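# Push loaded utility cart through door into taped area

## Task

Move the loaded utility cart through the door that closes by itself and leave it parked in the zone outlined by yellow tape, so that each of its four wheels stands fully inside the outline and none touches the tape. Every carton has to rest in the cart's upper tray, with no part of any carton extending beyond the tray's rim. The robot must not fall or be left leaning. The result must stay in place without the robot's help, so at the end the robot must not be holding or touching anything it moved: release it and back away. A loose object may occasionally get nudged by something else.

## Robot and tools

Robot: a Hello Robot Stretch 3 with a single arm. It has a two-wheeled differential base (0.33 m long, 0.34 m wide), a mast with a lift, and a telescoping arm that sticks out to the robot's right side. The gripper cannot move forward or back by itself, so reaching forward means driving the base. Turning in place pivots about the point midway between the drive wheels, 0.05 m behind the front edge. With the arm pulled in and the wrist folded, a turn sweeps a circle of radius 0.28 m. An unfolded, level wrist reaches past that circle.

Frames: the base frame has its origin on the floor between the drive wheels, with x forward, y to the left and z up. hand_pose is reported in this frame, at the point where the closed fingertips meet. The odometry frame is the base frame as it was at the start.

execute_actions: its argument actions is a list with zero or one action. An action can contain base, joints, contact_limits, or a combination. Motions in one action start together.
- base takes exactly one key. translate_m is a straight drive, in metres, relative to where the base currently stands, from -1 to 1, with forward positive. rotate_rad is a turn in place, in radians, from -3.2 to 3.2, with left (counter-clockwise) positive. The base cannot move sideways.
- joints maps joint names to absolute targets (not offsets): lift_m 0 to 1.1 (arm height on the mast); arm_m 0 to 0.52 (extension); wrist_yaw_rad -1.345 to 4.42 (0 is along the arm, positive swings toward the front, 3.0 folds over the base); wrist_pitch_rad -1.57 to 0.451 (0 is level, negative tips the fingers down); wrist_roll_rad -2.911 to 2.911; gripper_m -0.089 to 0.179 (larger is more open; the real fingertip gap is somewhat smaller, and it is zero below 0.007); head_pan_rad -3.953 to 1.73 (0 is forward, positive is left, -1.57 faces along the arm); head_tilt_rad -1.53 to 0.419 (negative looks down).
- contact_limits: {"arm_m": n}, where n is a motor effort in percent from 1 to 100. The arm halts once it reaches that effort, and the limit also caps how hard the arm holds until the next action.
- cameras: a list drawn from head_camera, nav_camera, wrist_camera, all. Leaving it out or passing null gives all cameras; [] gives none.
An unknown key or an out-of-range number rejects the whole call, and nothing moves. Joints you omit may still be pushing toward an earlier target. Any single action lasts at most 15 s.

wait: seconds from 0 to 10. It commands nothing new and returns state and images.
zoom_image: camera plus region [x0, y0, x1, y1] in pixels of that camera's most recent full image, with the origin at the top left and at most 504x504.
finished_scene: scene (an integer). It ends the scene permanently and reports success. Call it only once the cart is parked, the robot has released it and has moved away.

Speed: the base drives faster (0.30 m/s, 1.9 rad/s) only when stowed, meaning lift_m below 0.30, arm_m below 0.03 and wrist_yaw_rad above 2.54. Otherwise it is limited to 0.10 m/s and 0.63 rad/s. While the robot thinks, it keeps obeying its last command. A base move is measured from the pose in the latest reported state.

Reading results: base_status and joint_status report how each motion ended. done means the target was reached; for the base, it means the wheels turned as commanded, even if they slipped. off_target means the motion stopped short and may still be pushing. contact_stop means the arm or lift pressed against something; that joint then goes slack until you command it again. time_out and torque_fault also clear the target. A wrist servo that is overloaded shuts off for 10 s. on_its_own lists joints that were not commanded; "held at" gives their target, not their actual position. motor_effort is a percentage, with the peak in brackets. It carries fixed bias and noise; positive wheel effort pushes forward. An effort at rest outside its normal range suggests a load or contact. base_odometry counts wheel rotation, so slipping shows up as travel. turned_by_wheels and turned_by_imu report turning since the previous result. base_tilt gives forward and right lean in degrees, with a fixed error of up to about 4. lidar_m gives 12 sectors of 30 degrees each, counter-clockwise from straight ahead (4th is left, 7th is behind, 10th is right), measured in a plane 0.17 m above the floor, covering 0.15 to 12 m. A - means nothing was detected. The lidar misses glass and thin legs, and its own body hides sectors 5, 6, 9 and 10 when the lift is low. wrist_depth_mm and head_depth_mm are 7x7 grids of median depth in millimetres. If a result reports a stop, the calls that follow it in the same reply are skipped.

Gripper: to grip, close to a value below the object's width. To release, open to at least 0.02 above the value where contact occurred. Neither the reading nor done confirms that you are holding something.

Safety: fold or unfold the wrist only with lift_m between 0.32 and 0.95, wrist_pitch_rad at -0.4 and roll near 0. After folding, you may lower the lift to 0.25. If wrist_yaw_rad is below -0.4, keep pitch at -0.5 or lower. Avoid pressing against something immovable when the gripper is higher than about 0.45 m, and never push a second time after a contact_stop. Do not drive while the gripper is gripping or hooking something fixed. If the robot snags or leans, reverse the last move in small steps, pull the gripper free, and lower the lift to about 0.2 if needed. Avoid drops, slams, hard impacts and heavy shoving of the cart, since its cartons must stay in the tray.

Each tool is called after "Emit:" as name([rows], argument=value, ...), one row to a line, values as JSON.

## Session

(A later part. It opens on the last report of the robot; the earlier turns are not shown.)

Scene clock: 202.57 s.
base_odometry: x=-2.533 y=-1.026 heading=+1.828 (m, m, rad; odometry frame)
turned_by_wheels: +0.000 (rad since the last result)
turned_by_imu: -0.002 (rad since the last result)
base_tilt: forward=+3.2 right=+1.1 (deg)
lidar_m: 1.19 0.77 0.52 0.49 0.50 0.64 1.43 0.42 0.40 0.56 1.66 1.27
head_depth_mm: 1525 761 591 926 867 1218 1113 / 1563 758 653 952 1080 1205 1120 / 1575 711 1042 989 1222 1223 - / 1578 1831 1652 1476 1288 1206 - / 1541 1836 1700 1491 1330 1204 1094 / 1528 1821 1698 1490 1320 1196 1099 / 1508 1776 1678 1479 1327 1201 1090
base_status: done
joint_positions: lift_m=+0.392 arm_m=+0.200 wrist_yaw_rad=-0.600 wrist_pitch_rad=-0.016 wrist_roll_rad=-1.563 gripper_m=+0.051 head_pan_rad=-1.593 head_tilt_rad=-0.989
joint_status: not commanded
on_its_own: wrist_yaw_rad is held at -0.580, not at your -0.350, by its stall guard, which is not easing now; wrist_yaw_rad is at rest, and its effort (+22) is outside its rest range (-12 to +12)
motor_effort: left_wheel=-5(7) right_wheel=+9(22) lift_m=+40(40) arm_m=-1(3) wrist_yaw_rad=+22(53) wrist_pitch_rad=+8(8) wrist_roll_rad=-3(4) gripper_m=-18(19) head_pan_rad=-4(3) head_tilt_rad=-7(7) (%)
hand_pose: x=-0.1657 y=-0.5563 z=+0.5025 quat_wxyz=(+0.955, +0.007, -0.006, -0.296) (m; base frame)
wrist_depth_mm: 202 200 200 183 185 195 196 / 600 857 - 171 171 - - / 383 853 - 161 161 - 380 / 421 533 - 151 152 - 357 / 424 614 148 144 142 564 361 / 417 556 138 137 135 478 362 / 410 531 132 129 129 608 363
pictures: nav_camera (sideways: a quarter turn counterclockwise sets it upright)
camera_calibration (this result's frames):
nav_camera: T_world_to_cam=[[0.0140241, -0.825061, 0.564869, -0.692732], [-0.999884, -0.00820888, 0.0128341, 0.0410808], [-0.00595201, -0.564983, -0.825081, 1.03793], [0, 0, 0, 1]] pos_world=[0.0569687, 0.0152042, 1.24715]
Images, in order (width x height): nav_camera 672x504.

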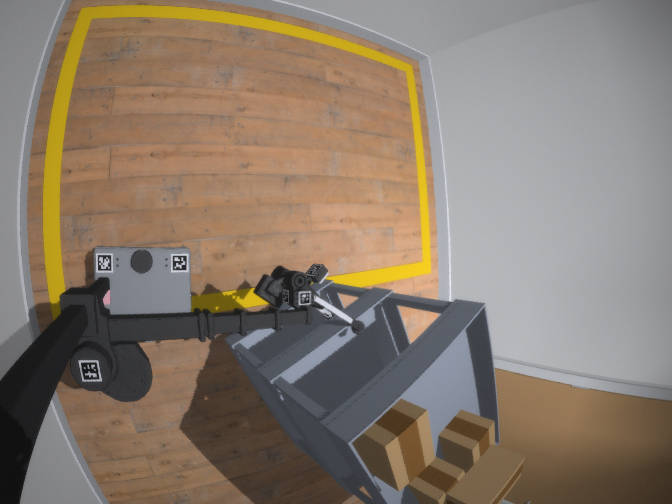

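Emit:
execute_actions([
  {"base":{"translate_m":0.5},"joints":{"arm_m":0.3,"head_pan_rad":-2.1}},
], cameras=["nav_camera"])

Emit:
execute_actions([
  {"base":{"translate_m":0.46}},
], cameras=["nav_camera","head_camera"])

Scene clock: 212.03 s.
base_odometry: x=-2.660 y=-0.543 heading=+1.828 (m, m, rad; odometry frame)
turned_by_wheels: +0.000 (rad since the last result)
turned_by_imu: -0.002 (rad since the last result)
base_tilt: forward=+3.2 right=+1.0 (deg)
lidar_m: 0.70 0.71 0.57 0.53 0.54 0.70 1.56 0.47 0.38 0.71 1.10 0.75
head_depth_mm: 680 734 1054 1340 1362 1220 - / 741 752 665 1006 1351 1215 - / 776 569 592 968 1295 1234 - / 850 567 553 819 1182 - - / 831 729 631 976 1238 1204 1077 / 820 745 1046 1489 1312 1194 1093 / 1487 1698 1691 1504 1318 1207 1094
base_status: done
joint_positions: lift_m=+0.392 arm_m=+0.300 wrist_yaw_rad=-0.825 wrist_pitch_rad=-0.012 wrist_roll_rad=-1.561 gripper_m=+0.051 head_pan_rad=-2.093 head_tilt_rad=-0.989
joint_status: all done
on_its_own: wrist_yaw_rad is held at -0.828, not at your -0.350, by its stall guard, which is not easing now
motor_effort: left_wheel=+0(15) right_wheel=-2(31) lift_m=+40(40) arm_m=+0(10) wrist_yaw_rad=-3(71) wrist_pitch_rad=+6(8) wrist_roll_rad=-4(6) gripper_m=-19(18) head_pan_rad=-3(25) head_tilt_rad=-7(7) (%)
hand_pose: x=-0.2093 y=-0.6187 z=+0.5035 quat_wxyz=(+0.916, +0.004, -0.007, -0.401) (m; base frame)
wrist_depth_mm: 562 754 - 223 - - 222 / 240 236 230 198 217 229 229 / 359 879 - 178 183 - - / 397 870 - 161 162 - 358 / 420 550 154 147 146 - 362 / 419 568 136 135 134 477 359 / 419 522 128 125 125 590 359
pictures: nav_camera (sideways: a quarter turn counterclockwise sets it upright)
camera_calibration (this result's frames):
nav_camera: T_world_to_cam=[[-0.383161, -0.730842, 0.564851, -0.690286], [-0.881476, 0.472054, 0.0128335, 0.0403594], [-0.276019, -0.492986, -0.825093, 1.03959], [0, 0, 0, 1]] pos_world=[0.0580328, -0.0110372, 1.24715]
Images, in order (width x height): nav_camera 672x504.

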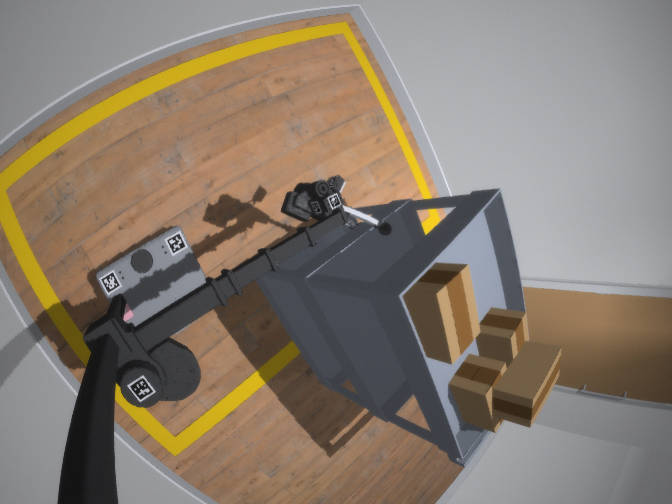

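Scene clock: 217.67 s.
base_odometry: x=-2.777 y=-0.098 heading=+1.828 (m, m, rad; odometry frame)
turned_by_wheels: +0.000 (rad since the last result)
turned_by_imu: -0.002 (rad since the last result)
base_tilt: forward=+3.3 right=+1.1 (deg)
lidar_m: 0.25 0.25 0.32 0.58 0.59 0.75 1.68 0.39 0.34 1.48 0.39 0.26
head_depth_mm: 702 729 647 990 1315 1226 - / 747 742 548 936 1284 1215 - / 844 756 524 906 1185 1229 - / 825 749 537 658 1066 - - / 1603 746 686 993 1297 1207 1080 / 1551 846 1627 1534 1308 1197 1100 / 1509 1740 1677 1506 1308 1196 1097
base_status: done
joint_positions: lift_m=+0.392 arm_m=+0.300 wrist_yaw_rad=-1.066 wrist_pitch_rad=-0.012 wrist_roll_rad=-1.564 gripper_m=+0.051 head_pan_rad=-2.093 head_tilt_rad=-0.989
joint_status: not commanded
on_its_own: wrist_yaw_rad is held at -1.042, not at your -0.350, by its stall guard, which is still easing
motor_effort: left_wheel=-6(11) right_wheel=+9(25) lift_m=+40(40) arm_m=+1(0) wrist_yaw_rad=+26(63) wrist_pitch_rad=+6(6) wrist_roll_rad=-3(4) gripper_m=-20(19) head_pan_rad=-3(3) head_tilt_rad=-7(8) (%)
hand_pose: x=-0.2453 y=-0.5689 z=+0.5034 quat_wxyz=(+0.861, +0.004, -0.006, -0.508) (m; base frame)
wrist_depth_mm: 221 216 214 203 208 209 207 / 559 754 228 185 191 - - / 378 843 - 169 171 - - / 409 804 - 157 157 - 359 / 417 551 150 145 144 540 357 / 420 553 136 135 135 466 355 / 418 533 129 127 126 599 356
pictures: head_camera (sideways: a quarter turn clockwise sets it upright), nav_camera (sideways: a quarter turn counterclockwise sets it upright)
camera_calibration (this result's frames):
head_camera: T_world_to_cam=[[0.440383, 0.729414, -0.523467, 0.703785], [0.846706, -0.531321, -0.0280399, 0.0287753], [-0.298582, -0.430875, -0.851584, 1.06286], [0, 0, 0, 1]] pos_world=[-0.0169499, -0.0401044, 1.27433]
nav_camera: T_world_to_cam=[[-0.383174, -0.730855, 0.564826, -0.690253], [-0.881474, 0.472058, 0.0128325, 0.0403606], [-0.276009, -0.492962, -0.82511, 1.03962], [0, 0, 0, 1]] pos_world=[0.0580336, -0.011036, 1.24715]
Images, in order (width x height): head_camera 896x504, nav_camera 672x504.

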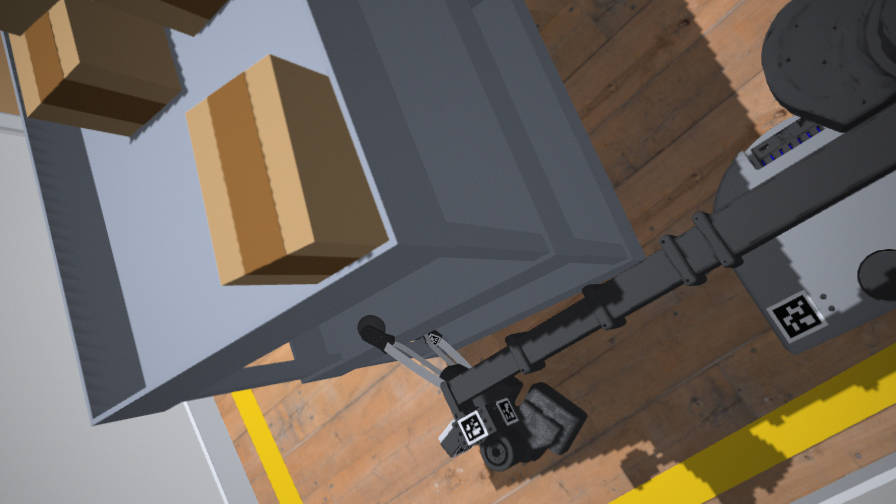

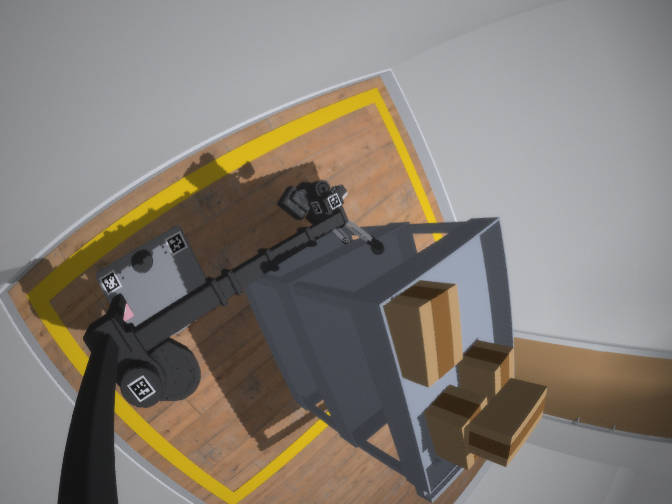

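Emit:
execute_actions([
  {"base":{"translate_m":0.08}},
], cameras=[])

Emit:
execute_actions([
  {"joints":{"gripper_m":0.15}},
], cameras=[])

Emit:
execute_actions([
  {"joints":{"wrist_yaw_rad":0.0}},
], cameras=["nav_camera","head_camera"])

Scene clock: 223.50 s.
base_odometry: x=-2.797 y=-0.020 heading=+1.827 (m, m, rad; odometry frame)
turned_by_wheels: +0.000 (rad since the last result)
turned_by_imu: -0.001 (rad since the last result)
base_tilt: forward=+3.2 right=+1.1 (deg)
lidar_m: 0.17 0.17 0.22 0.49 0.59 0.76 0.79 0.37 0.33 1.00 0.27 0.18
head_depth_mm: 702 737 595 975 1314 1224 - / 822 755 528 919 1229 1213 - / 830 756 521 904 1143 1235 - / 824 754 544 660 925 - - / 1589 749 969 1199 1296 1206 1076 / 1564 1706 1654 1544 1307 1203 1097 / 1498 1733 1703 1502 1300 1203 876
base_status: done
joint_positions: lift_m=+0.392 arm_m=+0.300 wrist_yaw_rad=-1.135 wrist_pitch_rad=-0.012 wrist_roll_rad=-1.565 gripper_m=+0.051 head_pan_rad=-2.093 head_tilt_rad=-0.989
joint_status: not commanded
on_its_own: wrist_yaw_rad is held at -1.139, not at your -0.350, by its stall guard, which is not easing now
motor_effort: left_wheel=-1(10) right_wheel=+2(21) lift_m=+40(41) arm_m=+0(0) wrist_yaw_rad=-4(42) wrist_pitch_rad=+6(6) wrist_roll_rad=-3(3) gripper_m=-19(19) head_pan_rad=-3(3) head_tilt_rad=-6(7) (%)
hand_pose: x=-0.2534 y=-0.5531 z=+0.5033 quat_wxyz=(+0.843, +0.004, -0.006, -0.538) (m; base frame)
wrist_depth_mm: 208 208 206 189 195 199 199 / 585 810 - 175 180 - - / 387 858 - 164 165 - - / 419 584 - 151 153 - 361 / 423 611 148 143 142 552 355 / 425 557 136 135 134 476 358 / 420 529 129 127 127 590 360
pictures: none
No camera images: the call's "cameras" was empty. Leave "cameras" out to get every camera's image.

Scene clock: 225.13 s.
base_odometry: x=-2.797 y=-0.020 heading=+1.828 (m, m, rad; odometry frame)
turned_by_wheels: +0.000 (rad since the last result)
turned_by_imu: +0.000 (rad since the last result)
base_tilt: forward=+3.2 right=+1.2 (deg)
lidar_m: 0.17 0.17 0.22 0.49 0.59 0.76 0.79 0.37 0.33 1.00 0.26 0.18
head_depth_mm: 700 738 594 974 1315 1219 - / 822 759 528 927 1229 1214 - / 834 756 520 901 1146 1235 - / 821 751 544 661 925 - - / 1608 748 962 1203 1289 1212 1073 / 1567 1711 1658 1541 1308 1201 1089 / 1500 1731 1678 1508 1300 1203 877
base_status: not commanded
joint_positions: lift_m=+0.392 arm_m=+0.300 wrist_yaw_rad=-1.141 wrist_pitch_rad=-0.021 wrist_roll_rad=-1.569 gripper_m=+0.150 head_pan_rad=-2.093 head_tilt_rad=-0.989
joint_status: all done
on_its_own: wrist_yaw_rad is held at -1.139, not at your -0.350, by its stall guard, which is not easing now
motor_effort: left_wheel=-1(3) right_wheel=+0(4) lift_m=+40(40) arm_m=+0(0) wrist_yaw_rad=+2(4) wrist_pitch_rad=+10(15) wrist_roll_rad=-1(3) gripper_m=+1(92) head_pan_rad=-2(3) head_tilt_rad=-7(7) (%)
hand_pose: x=-0.2537 y=-0.5517 z=+0.5012 quat_wxyz=(+0.842, +0.009, -0.006, -0.540) (m; base frame)
wrist_depth_mm: 211 210 206 189 194 199 195 / 585 839 - 176 176 - - / 372 828 - 163 163 - - / 412 547 - 152 151 - 362 / 412 590 690 143 142 610 363 / 412 - 139 135 134 658 344 / 389 655 131 127 126 594 333
pictures: none
No camera images: the call's "cameras" was empty. Leave "cameras" out to get every camera's image.

Scene clock: 226.70 s.
base_odometry: x=-2.797 y=-0.020 heading=+1.828 (m, m, rad; odometry frame)
turned_by_wheels: +0.000 (rad since the last result)
turned_by_imu: +0.000 (rad since the last result)
base_tilt: forward=+3.2 right=+1.1 (deg)
lidar_m: 0.17 0.17 0.22 0.49 0.59 0.76 0.79 0.37 0.33 1.00 0.26 0.18
head_depth_mm: 704 738 595 975 1320 1218 - / 823 757 530 929 1226 1216 - / 836 754 521 902 1152 1226 - / 826 751 543 662 927 - - / 1613 748 966 1227 1297 1199 1072 / 1563 1719 1635 1539 1304 1196 1092 / 1496 1713 1691 1534 1331 1196 877
base_status: not commanded
joint_positions: lift_m=+0.392 arm_m=+0.300 wrist_yaw_rad=-0.002 wrist_pitch_rad=-0.020 wrist_roll_rad=-1.569 gripper_m=+0.150 head_pan_rad=-2.093 head_tilt_rad=-0.989
joint_status: all done
motor_effort: left_wheel=-1(2) right_wheel=+0(0) lift_m=+40(40) arm_m=-1(0) wrist_yaw_rad=+2(4) wrist_pitch_rad=+10(10) wrist_roll_rad=-1(1) gripper_m=+0(1) head_pan_rad=-3(3) head_tilt_rad=-7(8) (%)
hand_pose: x=-0.0216 y=-0.7006 z=+0.5013 quat_wxyz=(+1.000, +0.011, +0.000, -0.001) (m; base frame)
wrist_depth_mm: 582 737 854 817 865 852 846 / 583 808 946 957 950 959 915 / 584 833 987 - 985 956 948 / 584 851 - - - 998 964 / 587 831 - - - - - / 598 - - - - - - / 564 973 - - - - -
pictures: head_camera (sideways: a quarter turn clockwise sets it upright), nav_camera (sideways: a quarter turn counterclockwise sets it upright)
camera_calibration (this result's frames):
head_camera: T_world_to_cam=[[0.440383, 0.729414, -0.523467, 0.703785], [0.846706, -0.531321, -0.0280399, 0.0287753], [-0.298582, -0.430875, -0.851584, 1.06286], [0, 0, 0, 1]] pos_world=[-0.0169499, -0.0401044, 1.27433]
nav_camera: T_world_to_cam=[[-0.383174, -0.730855, 0.564826, -0.690253], [-0.881474, 0.472058, 0.0128325, 0.0403606], [-0.276009, -0.492962, -0.82511, 1.03962], [0, 0, 0, 1]] pos_world=[0.0580336, -0.011036, 1.24715]
Images, in order (width x height): head_camera 896x504, nav_camera 672x504.

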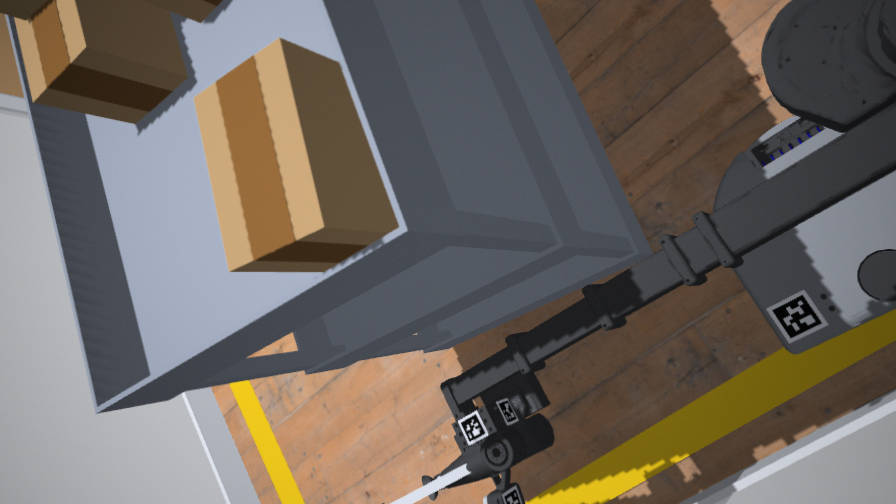

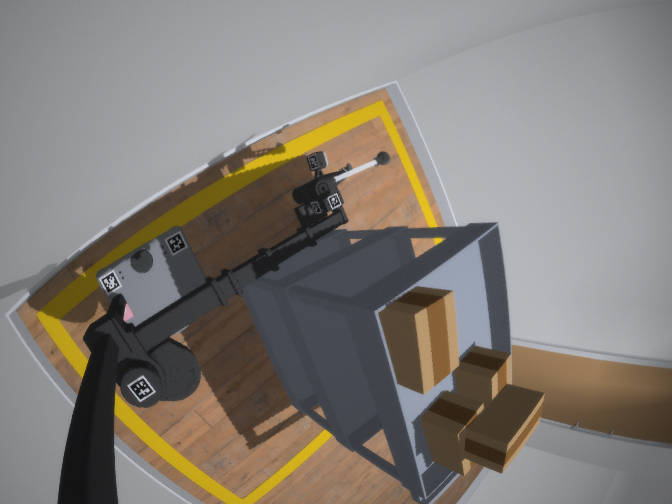

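Emit:
execute_actions([
  {"joints":{"wrist_pitch_rad":-1.5,"wrist_roll_rad":0,"gripper_m":0.01,"arm_m":0.0,"lift_m":0.45}},
], cameras=[])

Emit:
execute_actions([
  {"base":{"rotate_rad":-0.3},"joints":{"wrist_yaw_rad":1.57}},
], cameras=["nav_camera"])

Emit:
execute_actions([
  {"base":{"translate_m":-0.55},"joints":{"head_pan_rad":-1.7,"head_tilt_rad":-0.9}},
], cameras=["nav_camera","head_camera"])

Scene clock: 234.27 s.
base_odometry: x=-2.797 y=-0.020 heading=+1.828 (m, m, rad; odometry frame)
turned_by_wheels: +0.000 (rad since the last result)
turned_by_imu: -0.001 (rad since the last result)
base_tilt: forward=+3.2 right=+1.1 (deg)
lidar_m: 0.17 0.17 0.22 0.49 0.59 0.76 0.79 0.37 0.33 1.00 0.27 0.18
head_depth_mm: 702 741 597 975 1311 1225 - / 821 758 531 922 1228 1216 - / 835 754 521 905 1146 1234 - / 829 749 545 663 979 - - / 1597 743 969 1244 1319 1244 1069 / 1555 1728 1658 1481 1325 1202 1098 / 1491 1729 1683 1479 1316 1198 878
base_status: not commanded
joint_positions: lift_m=+0.450 arm_m=+0.000 wrist_yaw_rad=+0.000 wrist_pitch_rad=-1.497 wrist_roll_rad=-0.005 gripper_m=+0.010 head_pan_rad=-2.093 head_tilt_rad=-0.989
joint_status: all done
motor_effort: left_wheel=-1(1) right_wheel=+0(0) lift_m=+44(43) arm_m=-4(2) wrist_yaw_rad=+0(2) wrist_pitch_rad=-2(11) wrist_roll_rad=+2(4) gripper_m=+0(89) head_pan_rad=-3(3) head_tilt_rad=-7(7) (%)
hand_pose: x=-0.0216 y=-0.1400 z=+0.3310 quat_wxyz=(+0.519, +0.483, -0.516, -0.480) (m; base frame)
wrist_depth_mm: 271 387 468 479 463 458 247 / 267 386 475 474 476 476 304 / 261 373 481 476 482 476 477 / 259 366 488 - 488 490 483 / 254 353 487 - - - 493 / 251 351 505 - - - 495 / 248 342 480 - - - 513
pictures: none
No camera images: the call's "cameras" was empty. Leave "cameras" out to get every camera's image.

Scene clock: 236.07 s.
base_odometry: x=-2.797 y=-0.020 heading=+1.528 (m, m, rad; odometry frame)
turned_by_wheels: -0.300 (rad since the last result)
turned_by_imu: -0.301 (rad since the last result)
base_tilt: forward=+3.3 right=+1.0 (deg)
lidar_m: 0.17 0.17 0.18 0.28 0.58 0.63 0.97 0.51 0.33 0.38 0.44 0.21
head_depth_mm: 715 758 1064 1518 1351 1215 - / 644 722 1045 1314 1351 1216 - / 678 730 658 985 1310 1235 - / 713 750 555 930 1198 - - / 823 745 517 593 885 - 1071 / 818 741 515 907 1293 1204 1096 / 1615 740 654 1246 1330 1202 1095
base_status: done
joint_positions: lift_m=+0.450 arm_m=+0.000 wrist_yaw_rad=+1.568 wrist_pitch_rad=-1.497 wrist_roll_rad=-0.004 gripper_m=+0.010 head_pan_rad=-2.093 head_tilt_rad=-0.989
joint_status: all done
motor_effort: left_wheel=+0(5) right_wheel=-2(4) lift_m=+44(44) arm_m=-3(3) wrist_yaw_rad=+2(0) wrist_pitch_rad=-2(1) wrist_roll_rad=+1(2) gripper_m=+1(1) head_pan_rad=-2(2) head_tilt_rad=-7(7) (%)
hand_pose: x=-0.0266 y=-0.1454 z=+0.3310 quat_wxyz=(+0.707, +0.706, -0.025, +0.026) (m; base frame)
wrist_depth_mm: 316 370 419 466 473 465 466 / 391 458 479 468 475 475 465 / 468 482 481 490 473 473 475 / - - - - 486 485 482 / - - - - 498 492 486 / - - - - 508 358 307 / - - - - 513 334 266
pictures: nav_camera (sideways: a quarter turn counterclockwise sets it upright)
camera_calibration (this result's frames):
nav_camera: T_world_to_cam=[[-0.383181, -0.730852, 0.564826, -0.690253], [-0.88147, 0.472066, 0.0128325, 0.0403606], [-0.276014, -0.49296, -0.82511, 1.03962], [0, 0, 0, 1]] pos_world=[0.0580335, -0.0110365, 1.24715]
Images, in order (width x height): nav_camera 672x504.

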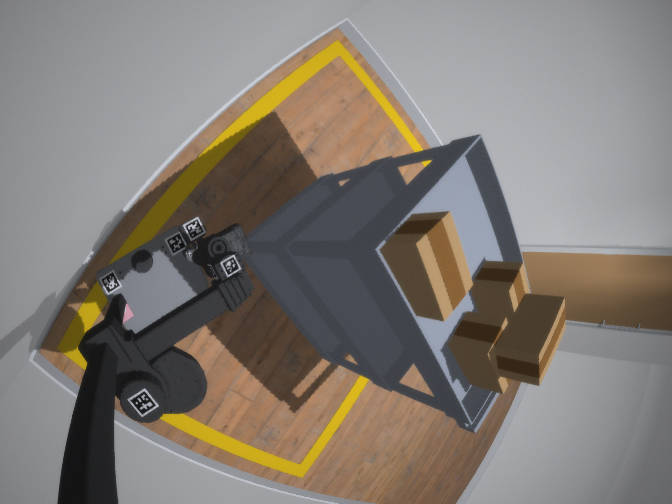

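Scene clock: 242.70 s.
base_odometry: x=-2.820 y=-0.570 heading=+1.528 (m, m, rad; odometry frame)
turned_by_wheels: +0.000 (rad since the last result)
turned_by_imu: -0.002 (rad since the last result)
base_tilt: forward=+3.1 right=+1.0 (deg)
lidar_m: 0.68 0.67 0.48 0.38 0.38 0.41 0.62 2.96 0.43 0.39 0.39 0.47
head_depth_mm: 2332 2270 1891 1610 1403 1242 1115 / 2183 2275 1838 1596 1406 1240 1130 / 2046 2190 643 756 1372 1258 - / 1867 780 659 625 914 1235 - / 1755 609 608 608 895 1180 1119 / 546 505 575 591 876 1135 1112 / 564 520 668 574 874 1080 1100
base_status: done
joint_positions: lift_m=+0.450 arm_m=+0.000 wrist_yaw_rad=+1.568 wrist_pitch_rad=-1.497 wrist_roll_rad=-0.004 gripper_m=+0.010 head_pan_rad=-1.707 head_tilt_rad=-0.903
joint_status: all done
motor_effort: left_wheel=+1(2) right_wheel=-1(5) lift_m=+43(44) arm_m=-3(3) wrist_yaw_rad=+2(2) wrist_pitch_rad=-2(2) wrist_roll_rad=+1(1) gripper_m=+1(1) head_pan_rad=+2(22) head_tilt_rad=+2(15) (%)
hand_pose: x=-0.0266 y=-0.1454 z=+0.3310 quat_wxyz=(+0.707, +0.706, -0.025, +0.026) (m; base frame)
wrist_depth_mm: 474 476 476 463 472 462 286 / 478 469 470 479 466 474 295 / 490 486 479 486 487 481 304 / - - - - 489 483 313 / - - - - 500 484 328 / - - - - 484 500 340 / - - - - 510 503 498
pictures: head_camera (sideways: a quarter turn clockwise sets it upright), nav_camera (sideways: a quarter turn counterclockwise sets it upright)
camera_calibration (this result's frames):
head_camera: T_world_to_cam=[[0.126681, 0.793773, -0.594875, 0.798727], [0.984162, -0.175549, -0.0246618, 0.0235419], [-0.124005, -0.582329, -0.80344, 0.999205], [0, 0, 0, 1]] pos_world=[-0.000446099, -0.0480089, 1.27852]
nav_camera: T_world_to_cam=[[-0.0726728, -0.770133, 0.63373, -0.78192], [-0.994192, 0.106511, 0.0154271, 0.0376687], [-0.0793799, -0.628928, -0.7734, 0.971186], [0, 0, 0, 1]] pos_world=[0.0577183, 0.00461169, 1.24606]
Images, in order (width x height): head_camera 896x504, nav_camera 672x504.

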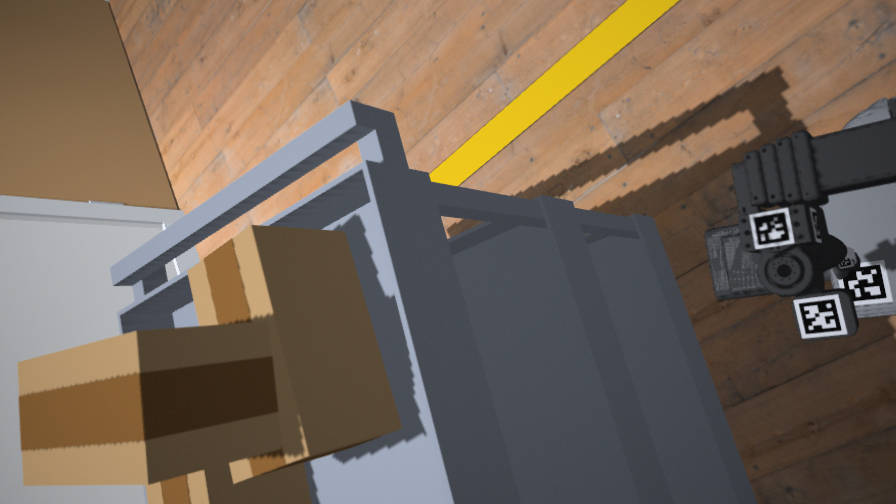

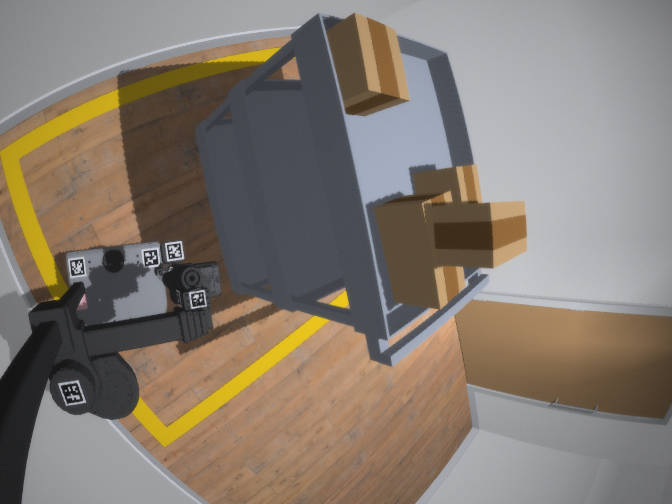

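Emit:
finished_scene(scene=2)

The scene is finished: the task was done.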